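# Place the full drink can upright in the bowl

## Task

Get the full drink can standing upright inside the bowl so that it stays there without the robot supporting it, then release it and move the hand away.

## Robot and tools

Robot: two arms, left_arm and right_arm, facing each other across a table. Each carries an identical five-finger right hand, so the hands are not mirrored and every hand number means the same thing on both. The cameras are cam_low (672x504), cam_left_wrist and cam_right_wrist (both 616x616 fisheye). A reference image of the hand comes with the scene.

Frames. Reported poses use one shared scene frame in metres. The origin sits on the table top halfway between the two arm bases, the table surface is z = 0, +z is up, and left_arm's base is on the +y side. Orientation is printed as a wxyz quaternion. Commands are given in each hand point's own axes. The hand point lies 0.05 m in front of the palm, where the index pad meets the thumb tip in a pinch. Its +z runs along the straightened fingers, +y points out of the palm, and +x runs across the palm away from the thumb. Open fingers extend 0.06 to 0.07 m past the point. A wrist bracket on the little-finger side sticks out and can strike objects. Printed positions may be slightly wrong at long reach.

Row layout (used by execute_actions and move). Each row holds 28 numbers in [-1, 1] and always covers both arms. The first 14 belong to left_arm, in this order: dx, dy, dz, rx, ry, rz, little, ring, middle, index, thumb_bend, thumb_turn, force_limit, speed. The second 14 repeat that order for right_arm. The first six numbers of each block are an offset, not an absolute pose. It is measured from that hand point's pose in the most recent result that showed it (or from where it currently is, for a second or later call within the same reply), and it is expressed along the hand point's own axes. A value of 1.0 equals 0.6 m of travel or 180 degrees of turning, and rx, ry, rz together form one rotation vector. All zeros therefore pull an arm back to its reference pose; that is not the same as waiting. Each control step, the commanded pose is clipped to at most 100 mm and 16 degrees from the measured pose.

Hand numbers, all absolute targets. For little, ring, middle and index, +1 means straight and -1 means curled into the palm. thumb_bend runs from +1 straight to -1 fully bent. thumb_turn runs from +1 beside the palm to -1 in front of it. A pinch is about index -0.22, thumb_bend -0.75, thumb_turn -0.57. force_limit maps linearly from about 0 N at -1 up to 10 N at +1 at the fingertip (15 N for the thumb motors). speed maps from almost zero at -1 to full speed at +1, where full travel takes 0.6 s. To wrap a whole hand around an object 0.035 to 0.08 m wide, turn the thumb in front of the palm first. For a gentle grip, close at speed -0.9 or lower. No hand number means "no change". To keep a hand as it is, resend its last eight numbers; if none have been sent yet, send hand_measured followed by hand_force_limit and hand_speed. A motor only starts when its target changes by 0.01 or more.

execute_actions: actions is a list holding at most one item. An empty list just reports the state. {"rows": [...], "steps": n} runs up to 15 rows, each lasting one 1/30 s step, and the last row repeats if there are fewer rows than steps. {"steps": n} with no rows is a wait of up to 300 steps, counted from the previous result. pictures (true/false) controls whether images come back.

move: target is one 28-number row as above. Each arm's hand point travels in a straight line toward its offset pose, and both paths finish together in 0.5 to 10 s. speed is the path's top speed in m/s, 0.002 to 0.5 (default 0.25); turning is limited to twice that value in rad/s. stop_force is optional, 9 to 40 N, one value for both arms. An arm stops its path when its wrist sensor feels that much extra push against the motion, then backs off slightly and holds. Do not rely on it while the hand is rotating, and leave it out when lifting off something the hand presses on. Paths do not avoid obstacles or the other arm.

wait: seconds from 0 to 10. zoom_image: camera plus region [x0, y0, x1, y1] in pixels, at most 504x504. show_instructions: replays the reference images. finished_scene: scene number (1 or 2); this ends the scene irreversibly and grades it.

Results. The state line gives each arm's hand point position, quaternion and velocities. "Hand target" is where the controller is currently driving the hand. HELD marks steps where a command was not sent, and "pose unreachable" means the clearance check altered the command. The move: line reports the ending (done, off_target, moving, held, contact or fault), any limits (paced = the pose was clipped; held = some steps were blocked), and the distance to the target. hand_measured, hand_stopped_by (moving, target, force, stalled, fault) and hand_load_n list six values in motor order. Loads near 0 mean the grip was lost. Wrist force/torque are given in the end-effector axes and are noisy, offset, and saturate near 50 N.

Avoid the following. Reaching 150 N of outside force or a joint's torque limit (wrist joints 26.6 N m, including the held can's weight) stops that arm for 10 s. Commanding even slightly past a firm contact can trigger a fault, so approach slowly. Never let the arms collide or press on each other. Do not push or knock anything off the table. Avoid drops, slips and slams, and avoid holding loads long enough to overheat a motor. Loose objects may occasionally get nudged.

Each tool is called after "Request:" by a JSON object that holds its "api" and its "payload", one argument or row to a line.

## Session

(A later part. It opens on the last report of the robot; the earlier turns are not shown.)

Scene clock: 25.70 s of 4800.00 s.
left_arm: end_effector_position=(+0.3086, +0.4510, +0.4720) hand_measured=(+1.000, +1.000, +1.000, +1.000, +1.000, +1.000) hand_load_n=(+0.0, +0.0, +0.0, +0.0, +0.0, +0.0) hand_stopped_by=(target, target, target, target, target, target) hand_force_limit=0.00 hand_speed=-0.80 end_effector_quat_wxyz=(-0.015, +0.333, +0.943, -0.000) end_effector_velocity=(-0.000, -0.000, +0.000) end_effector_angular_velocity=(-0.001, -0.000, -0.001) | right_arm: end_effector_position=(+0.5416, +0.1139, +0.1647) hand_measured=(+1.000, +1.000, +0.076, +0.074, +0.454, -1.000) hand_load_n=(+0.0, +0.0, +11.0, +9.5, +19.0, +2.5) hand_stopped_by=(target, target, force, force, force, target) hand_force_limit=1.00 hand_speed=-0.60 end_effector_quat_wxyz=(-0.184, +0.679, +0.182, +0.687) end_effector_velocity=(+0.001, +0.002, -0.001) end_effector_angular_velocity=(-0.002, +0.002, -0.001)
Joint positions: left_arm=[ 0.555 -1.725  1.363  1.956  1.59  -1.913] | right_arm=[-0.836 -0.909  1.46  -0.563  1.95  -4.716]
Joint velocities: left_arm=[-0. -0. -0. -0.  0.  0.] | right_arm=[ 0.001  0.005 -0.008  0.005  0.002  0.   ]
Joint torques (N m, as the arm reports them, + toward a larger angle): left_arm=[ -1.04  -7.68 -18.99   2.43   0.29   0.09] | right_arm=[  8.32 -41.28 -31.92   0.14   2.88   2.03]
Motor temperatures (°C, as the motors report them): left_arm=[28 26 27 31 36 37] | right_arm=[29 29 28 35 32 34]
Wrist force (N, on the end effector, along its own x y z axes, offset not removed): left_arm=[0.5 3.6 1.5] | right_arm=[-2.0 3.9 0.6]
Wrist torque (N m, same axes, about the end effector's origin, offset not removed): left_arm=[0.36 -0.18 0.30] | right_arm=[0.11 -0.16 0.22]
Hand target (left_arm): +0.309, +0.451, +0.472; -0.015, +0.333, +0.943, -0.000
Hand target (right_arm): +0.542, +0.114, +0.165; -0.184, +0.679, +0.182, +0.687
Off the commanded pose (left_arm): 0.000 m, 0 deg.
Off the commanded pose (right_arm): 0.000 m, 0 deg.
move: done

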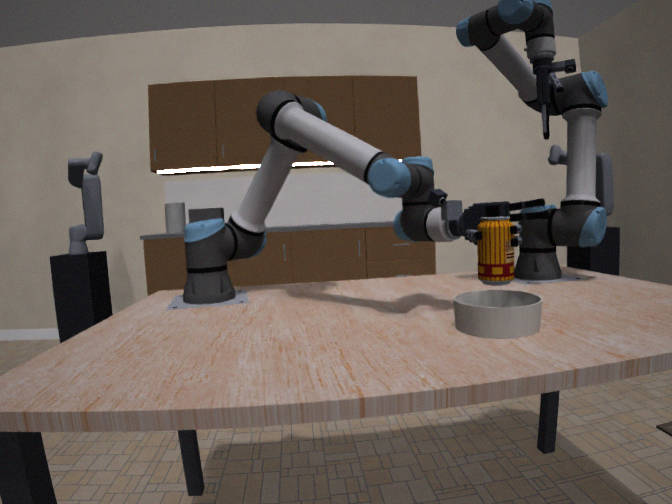

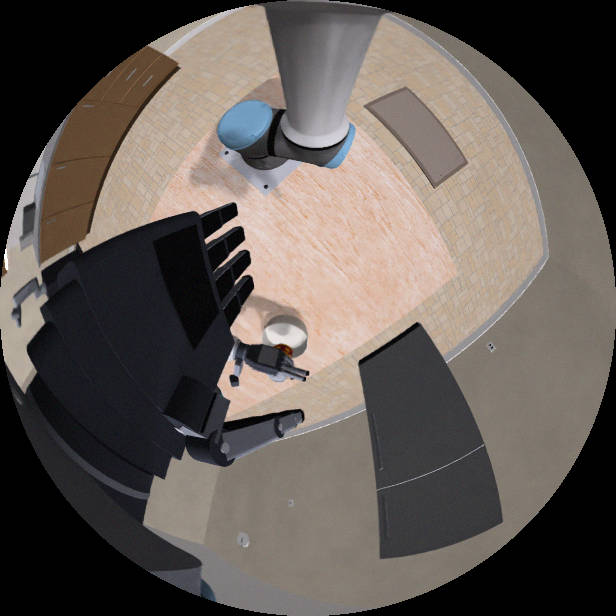

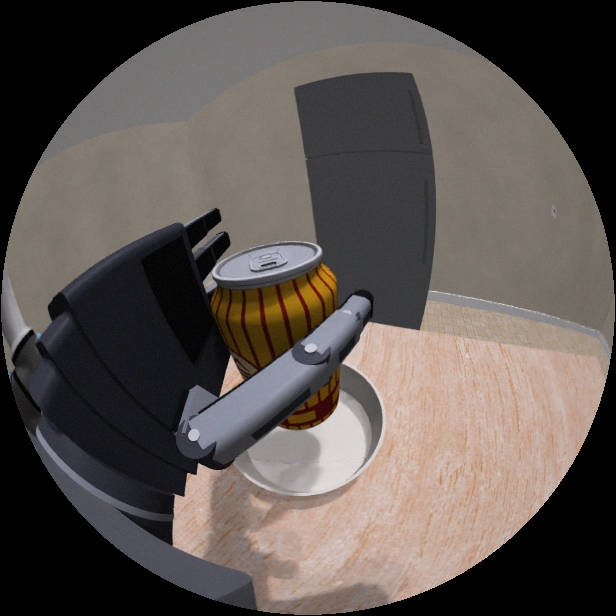

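Request:
{"api": "move", "payload": {
  "target": [0,0,0,0,0,0,1,1,1,1,1,1,0,-0.8,-0.118,0,0,0,0,0,1,1,-1,-1,-1,-1,1,-0.6],
  "speed": 0.1
}}

Request:
{"api": "move", "payload": {
  "target": [0,0,0,0,0,0,1,1,1,1,1,1,0,-0.8,-0.03,0,0,0,0,0,1,1,-1,-1,-1,-1,1,-0.6],
  "speed": 0.008,
  "stop_force": 9
}}

Request:
{"api": "move", "payload": {
  "target": [0,0,0,0,0,0,1,1,1,1,1,1,0,-0.8,0,0,0,0,0,0,1,1,1,1,1,-1,1,-0.3]
}}

Request:
{"api": "move", "payload": {
  "target": [0,0,0,0,0,0,1,1,1,1,1,1,0,-0.8,0.25,-0.03,-0.3,0,0,0,1,1,1,1,1,-1,1,-0.3]
}}

Scene clock: 33.90 s of 4800.00 s.
left_arm: end_effector_position=(+0.3086, +0.4510, +0.4720) hand_measured=(+1.000, +1.000, +1.000, +1.000, +1.000, +1.000) hand_load_n=(+0.0, +0.0, +0.0, +0.0, +0.0, +0.0) hand_stopped_by=(target, target, target, target, target, target) hand_force_limit=0.00 hand_speed=-0.80 end_effector_quat_wxyz=(-0.015, +0.333, +0.943, -0.000) end_effector_velocity=(-0.000, -0.001, -0.000) end_effector_angular_velocity=(-0.001, -0.000, -0.002) | right_arm: end_effector_position=(+0.5422, +0.1143, +0.0940) hand_measured=(+1.000, +1.000, +0.076, +0.074, +0.454, -1.000) hand_load_n=(+0.0, +0.0, +11.0, +9.5, +19.0, +2.5) hand_stopped_by=(target, target, force, force, force, target) hand_force_limit=1.00 hand_speed=-0.60 end_effector_quat_wxyz=(-0.184, +0.679, +0.182, +0.687) end_effector_velocity=(+0.000, -0.000, -0.002) end_effector_angular_velocity=(+0.000, -0.000, -0.001)
Joint positions: left_arm=[ 0.555 -1.725  1.363  1.956  1.59  -1.913] | right_arm=[-0.836 -0.811  1.498 -0.699  1.95  -4.716]
Joint velocities: left_arm=[-0.002  0.    -0.    -0.001  0.     0.001] | right_arm=[-0.     0.004  0.    -0.004  0.001 -0.   ]
Joint torques (N m, as the arm reports them, + toward a larger angle): left_arm=[ -1.68  -7.64 -18.57   2.26   0.3    0.1 ] | right_arm=[ -9.08 -42.32 -11.39  -4.06  -2.26  -2.09]
Motor temperatures (°C, as the motors report them): left_arm=[28 26 27 31 36 37] | right_arm=[29 29 28 35 32 34]
Wrist force (N, on the end effector, along its own x y z axes, offset not removed): left_arm=[1.3 -4.5 -3.4] | right_arm=[-1.7 -1.6 -0.6]
Wrist torque (N m, same axes, about the end effector's origin, offset not removed): left_arm=[-0.60 0.01 -0.03] | right_arm=[-0.16 -0.18 0.11]
Hand target (left_arm): +0.309, +0.451, +0.472; -0.015, +0.333, +0.943, -0.000
Hand target (right_arm): +0.542, +0.114, +0.094; -0.184, +0.679, +0.182, +0.687
Off the commanded pose (left_arm): 0.000 m, 0 deg.
Off the commanded pose (right_arm): 0.000 m, 0 deg.
After step 90, 4.03 s passed at rest.
move: done

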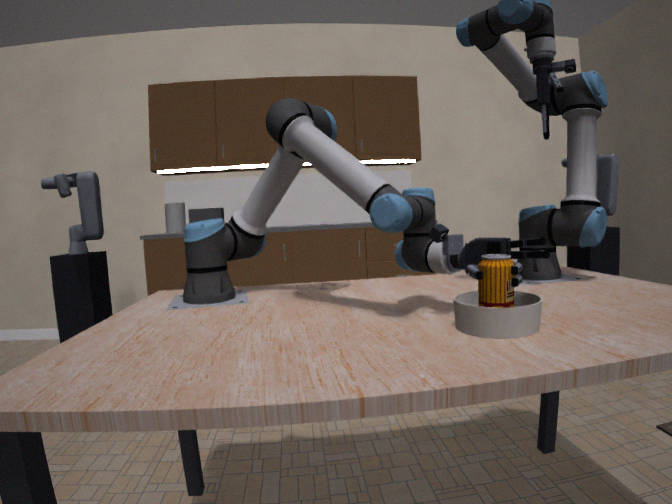

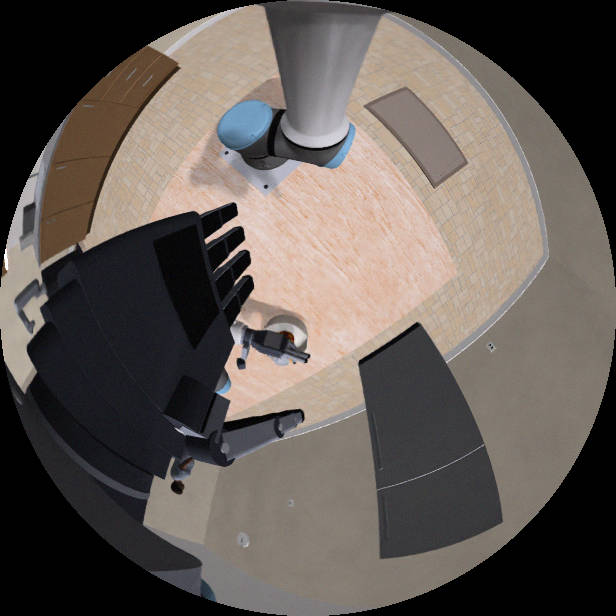

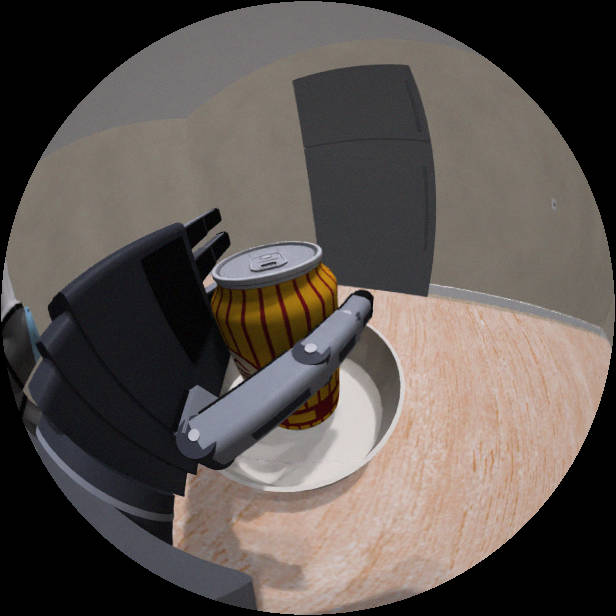

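Scene clock: 35.57 s of 4800.00 s.
left_arm: end_effector_position=(+0.3086, +0.4510, +0.4720) hand_measured=(+1.000, +1.000, +1.000, +1.000, +1.000, +1.000) hand_load_n=(+0.0, +0.0, +0.0, +0.0, +0.0, +0.0) hand_stopped_by=(target, target, target, target, target, target) hand_force_limit=0.00 hand_speed=-0.80 end_effector_quat_wxyz=(-0.015, +0.333, +0.943, -0.000) end_effector_velocity=(-0.000, +0.000, +0.000) end_effector_angular_velocity=(+0.001, +0.000, -0.000) | right_arm: end_effector_position=(+0.5423, +0.1143, +0.0837) hand_measured=(+1.000, +1.000, +0.076, +0.074, +0.454, -1.000) hand_load_n=(+0.0, +0.0, +11.5, +9.5, +19.0, +0.0) hand_stopped_by=(target, target, force, force, force, target) hand_force_limit=1.00 hand_speed=-0.60 end_effector_quat_wxyz=(-0.184, +0.679, +0.182, +0.687) end_effector_velocity=(-0.000, -0.001, +0.002) end_effector_angular_velocity=(-0.002, +0.002, -0.001)
Joint positions: left_arm=[ 0.555 -1.725  1.363  1.956  1.59  -1.913] | right_arm=[-0.836 -0.795  1.501 -0.718  1.949 -4.716]
Joint velocities: left_arm=[-0.001  0.    -0.     0.001 -0.    -0.001] | right_arm=[-0.    -0.005  0.     0.008  0.001  0.   ]
Joint torques (N m, as the arm reports them, + toward a larger angle): left_arm=[ -1.6   -7.85 -18.9    2.46   0.43   0.07] | right_arm=[ -9.05 -48.89 -12.01   2.12  -0.97   2.16]
Motor temperatures (°C, as the motors report them): left_arm=[28 26 27 31 36 37] | right_arm=[29 29 28 35 32 34]
Wrist force (N, on the end effector, along its own x y z axes, offset not removed): left_arm=[1.2 1.4 -0.1] | right_arm=[6.1 -0.1 -0.8]
Wrist torque (N m, same axes, about the end effector's origin, offset not removed): left_arm=[0.22 -0.32 0.09] | right_arm=[0.05 0.12 0.31]
Hand target (left_arm): +0.309, +0.451, +0.472; -0.015, +0.333, +0.943, -0.000
Hand target (right_arm): +0.542, +0.114, +0.084; -0.184, +0.679, +0.182, +0.687
Off the commanded pose (left_arm): 0.000 m, 0 deg.
Off the commanded pose (right_arm): 0.008 m, 0 deg.
move: contact (right_arm)

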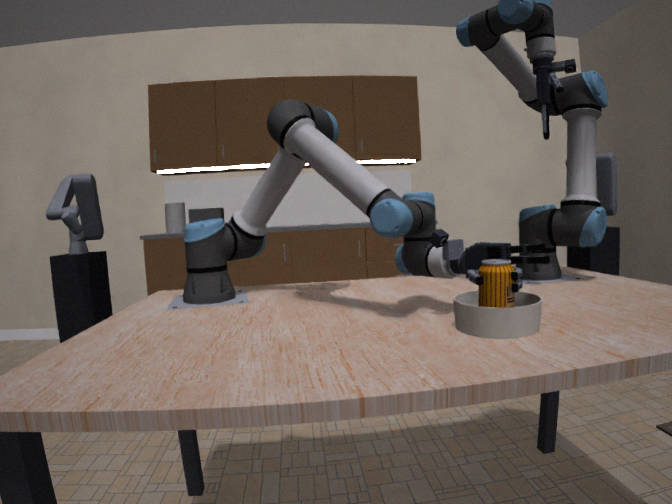

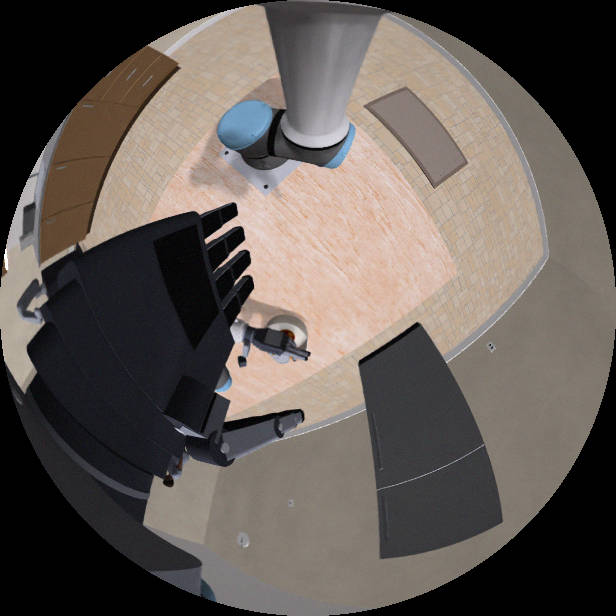

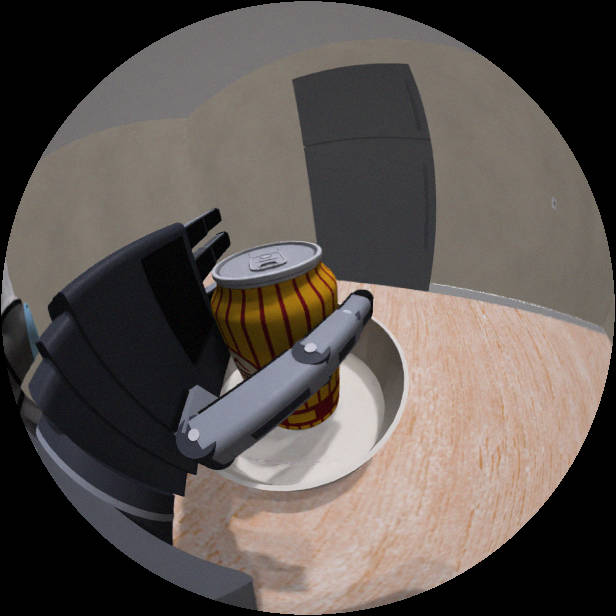

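Scene clock: 36.63 s of 4800.00 s.
left_arm: end_effector_position=(+0.3086, +0.4510, +0.4720) hand_measured=(+1.000, +1.000, +1.000, +1.000, +1.000, +1.000) hand_load_n=(+0.0, +0.0, +0.0, +0.0, +0.0, +0.0) hand_stopped_by=(target, target, target, target, target, target) hand_force_limit=0.00 hand_speed=-0.80 end_effector_quat_wxyz=(-0.015, +0.333, +0.943, -0.000) end_effector_velocity=(-0.000, -0.001, -0.000) end_effector_angular_velocity=(-0.001, -0.000, -0.001) | right_arm: end_effector_position=(+0.5423, +0.1143, +0.0837) hand_measured=(+1.000, +1.000, +1.000, +1.000, +1.000, -1.000) hand_load_n=(+0.0, +0.0, +0.0, +0.0, +0.0, +0.0) hand_stopped_by=(target, target, target, target, target, target) hand_force_limit=1.00 hand_speed=-0.30 end_effector_quat_wxyz=(-0.184, +0.679, +0.182, +0.687) end_effector_velocity=(+0.000, +0.000, +0.002) end_effector_angular_velocity=(+0.001, -0.002, -0.000)
Joint positions: left_arm=[ 0.555 -1.725  1.363  1.956  1.59  -1.913] | right_arm=[-0.836 -0.795  1.501 -0.718  1.949 -4.716]
Joint velocities: left_arm=[-0.001  0.     0.    -0.001  0.    -0.   ] | right_arm=[-0.    -0.002 -0.    -0.001  0.    -0.001]
Joint torques (N m, as the arm reports them, + toward a larger angle): left_arm=[ -1.77  -7.39 -18.72   2.27   0.37   0.02] | right_arm=[ -3.19 -40.98 -13.54  -3.58  -1.05   2.19]
Motor temperatures (°C, as the motors report them): left_arm=[28 26 27 31 36 37] | right_arm=[29 29 28 35 32 34]
Wrist force (N, on the end effector, along its own x y z axes, offset not removed): left_arm=[1.7 2.6 0.4] | right_arm=[1.0 0.5 1.0]
Wrist torque (N m, same axes, about the end effector's origin, offset not removed): left_arm=[0.28 -0.27 0.33] | right_arm=[-0.05 -0.24 -0.09]
Hand target (left_arm): +0.309, +0.451, +0.472; -0.015, +0.333, +0.943, -0.000
Hand target (right_arm): +0.542, +0.114, +0.084; -0.184, +0.679, +0.182, +0.687
Off the commanded pose (left_arm): 0.000 m, 0 deg.
Off the commanded pose (right_arm): 0.000 m, 0 deg.
move: done

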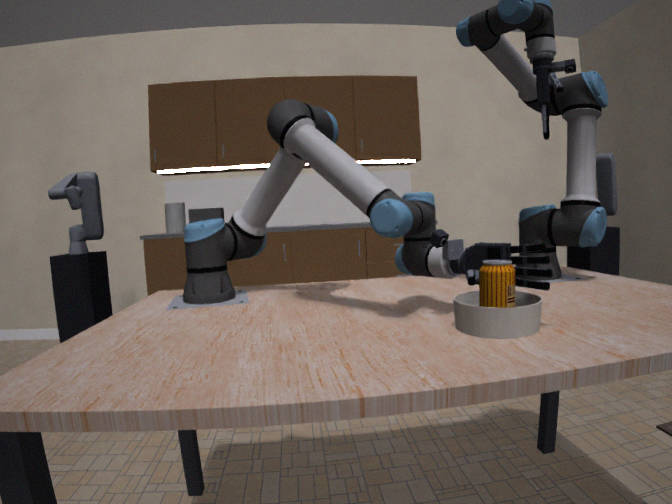

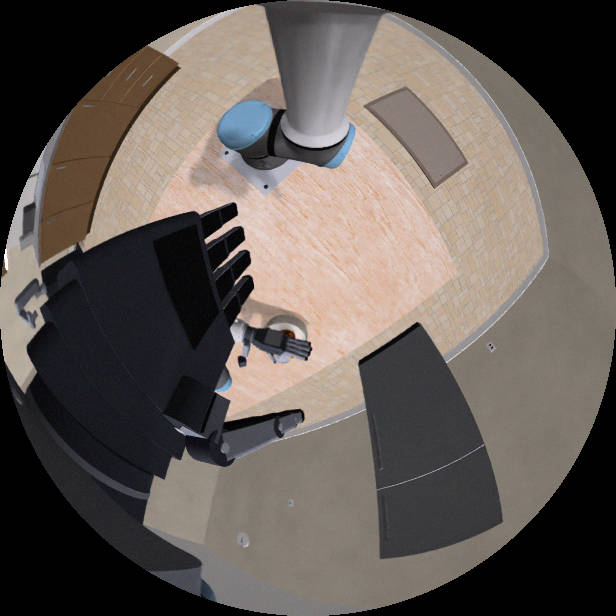

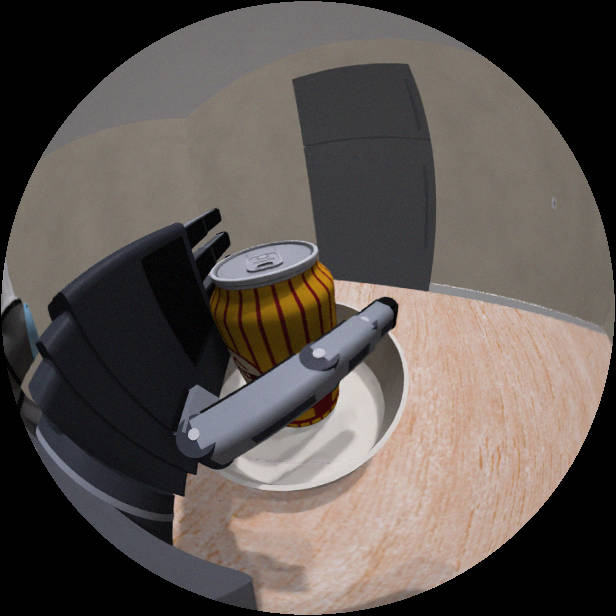

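Scene clock: 38.20 s of 4800.00 s.
left_arm: end_effector_position=(+0.3086, +0.4510, +0.4720) hand_measured=(+1.000, +1.000, +1.000, +1.000, +1.000, +1.000) hand_load_n=(+0.0, +0.0, +0.0, +0.0, +0.0, +0.0) hand_stopped_by=(target, target, target, target, target, target) hand_force_limit=0.00 hand_speed=-0.80 end_effector_quat_wxyz=(-0.015, +0.333, +0.943, -0.000) end_effector_velocity=(+0.000, +0.001, -0.000) end_effector_angular_velocity=(-0.002, -0.001, +0.002) | right_arm: end_effector_position=(+0.3763, +0.0390, +0.2318) hand_measured=(+1.000, +1.000, +1.000, +1.000, +1.000, -1.000) hand_load_n=(+0.0, +0.0, +0.0, +0.0, +0.0, +0.0) hand_stopped_by=(target, target, target, target, target, target) hand_force_limit=1.00 hand_speed=-0.30 end_effector_quat_wxyz=(-0.184, +0.679, +0.182, +0.687) end_effector_velocity=(-0.001, -0.001, +0.001) end_effector_angular_velocity=(+0.000, +0.000, -0.001)
Joint positions: left_arm=[ 0.555 -1.725  1.363  1.956  1.59  -1.913] | right_arm=[-0.652 -1.252  1.807 -0.568  2.134 -4.718]
Joint velocities: left_arm=[ 0.003 -0.001  0.    -0.002  0.     0.001] | right_arm=[ 0.002 -0.004  0.001  0.003  0.003  0.001]
Joint torques (N m, as the arm reports them, + toward a larger angle): left_arm=[ -1.21  -7.49 -18.77   2.31   0.32   0.03] | right_arm=[  9.03 -39.5   -9.45   1.41   2.74  -0.03]
Motor temperatures (°C, as the motors report them): left_arm=[28 26 27 31 36 37] | right_arm=[29 29 28 35 32 34]
Wrist force (N, on the end effector, along its own x y z axes, offset not removed): left_arm=[5.7 -2.6 1.8] | right_arm=[0.9 -0.9 2.8]
Wrist torque (N m, same axes, about the end effector's origin, offset not removed): left_arm=[-0.63 -0.81 0.21] | right_arm=[-0.54 -0.36 -0.08]
Hand target (left_arm): +0.309, +0.451, +0.472; -0.015, +0.333, +0.943, -0.000
Hand target (right_arm): +0.376, +0.039, +0.232; -0.185, +0.679, +0.182, +0.687
Off the commanded pose (left_arm): 0.000 m, 0 deg.
Off the commanded pose (right_arm): 0.000 m, 0 deg.
move: done

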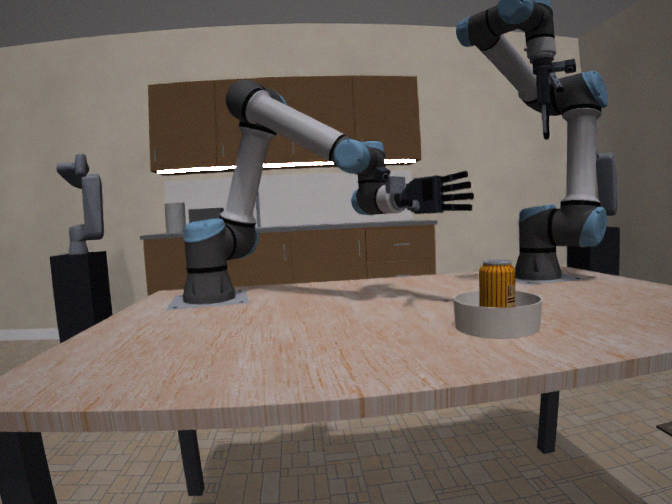

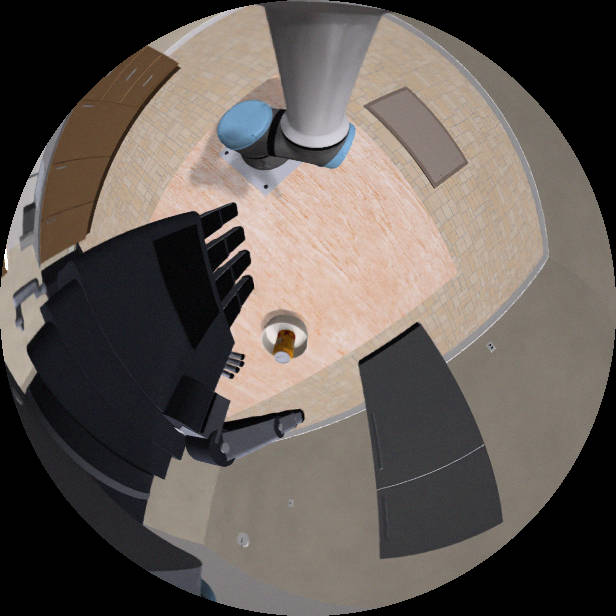

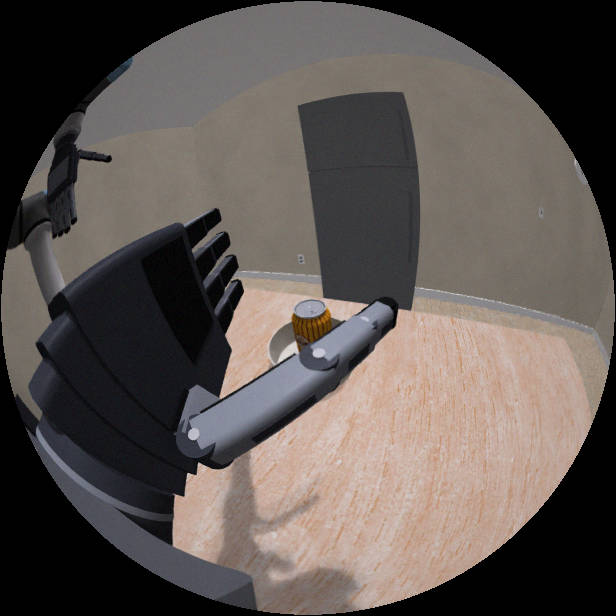

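Request:
{"api": "finished_scene", "payload": {
  "scene": 2
}}

The scene is finished: the task was done.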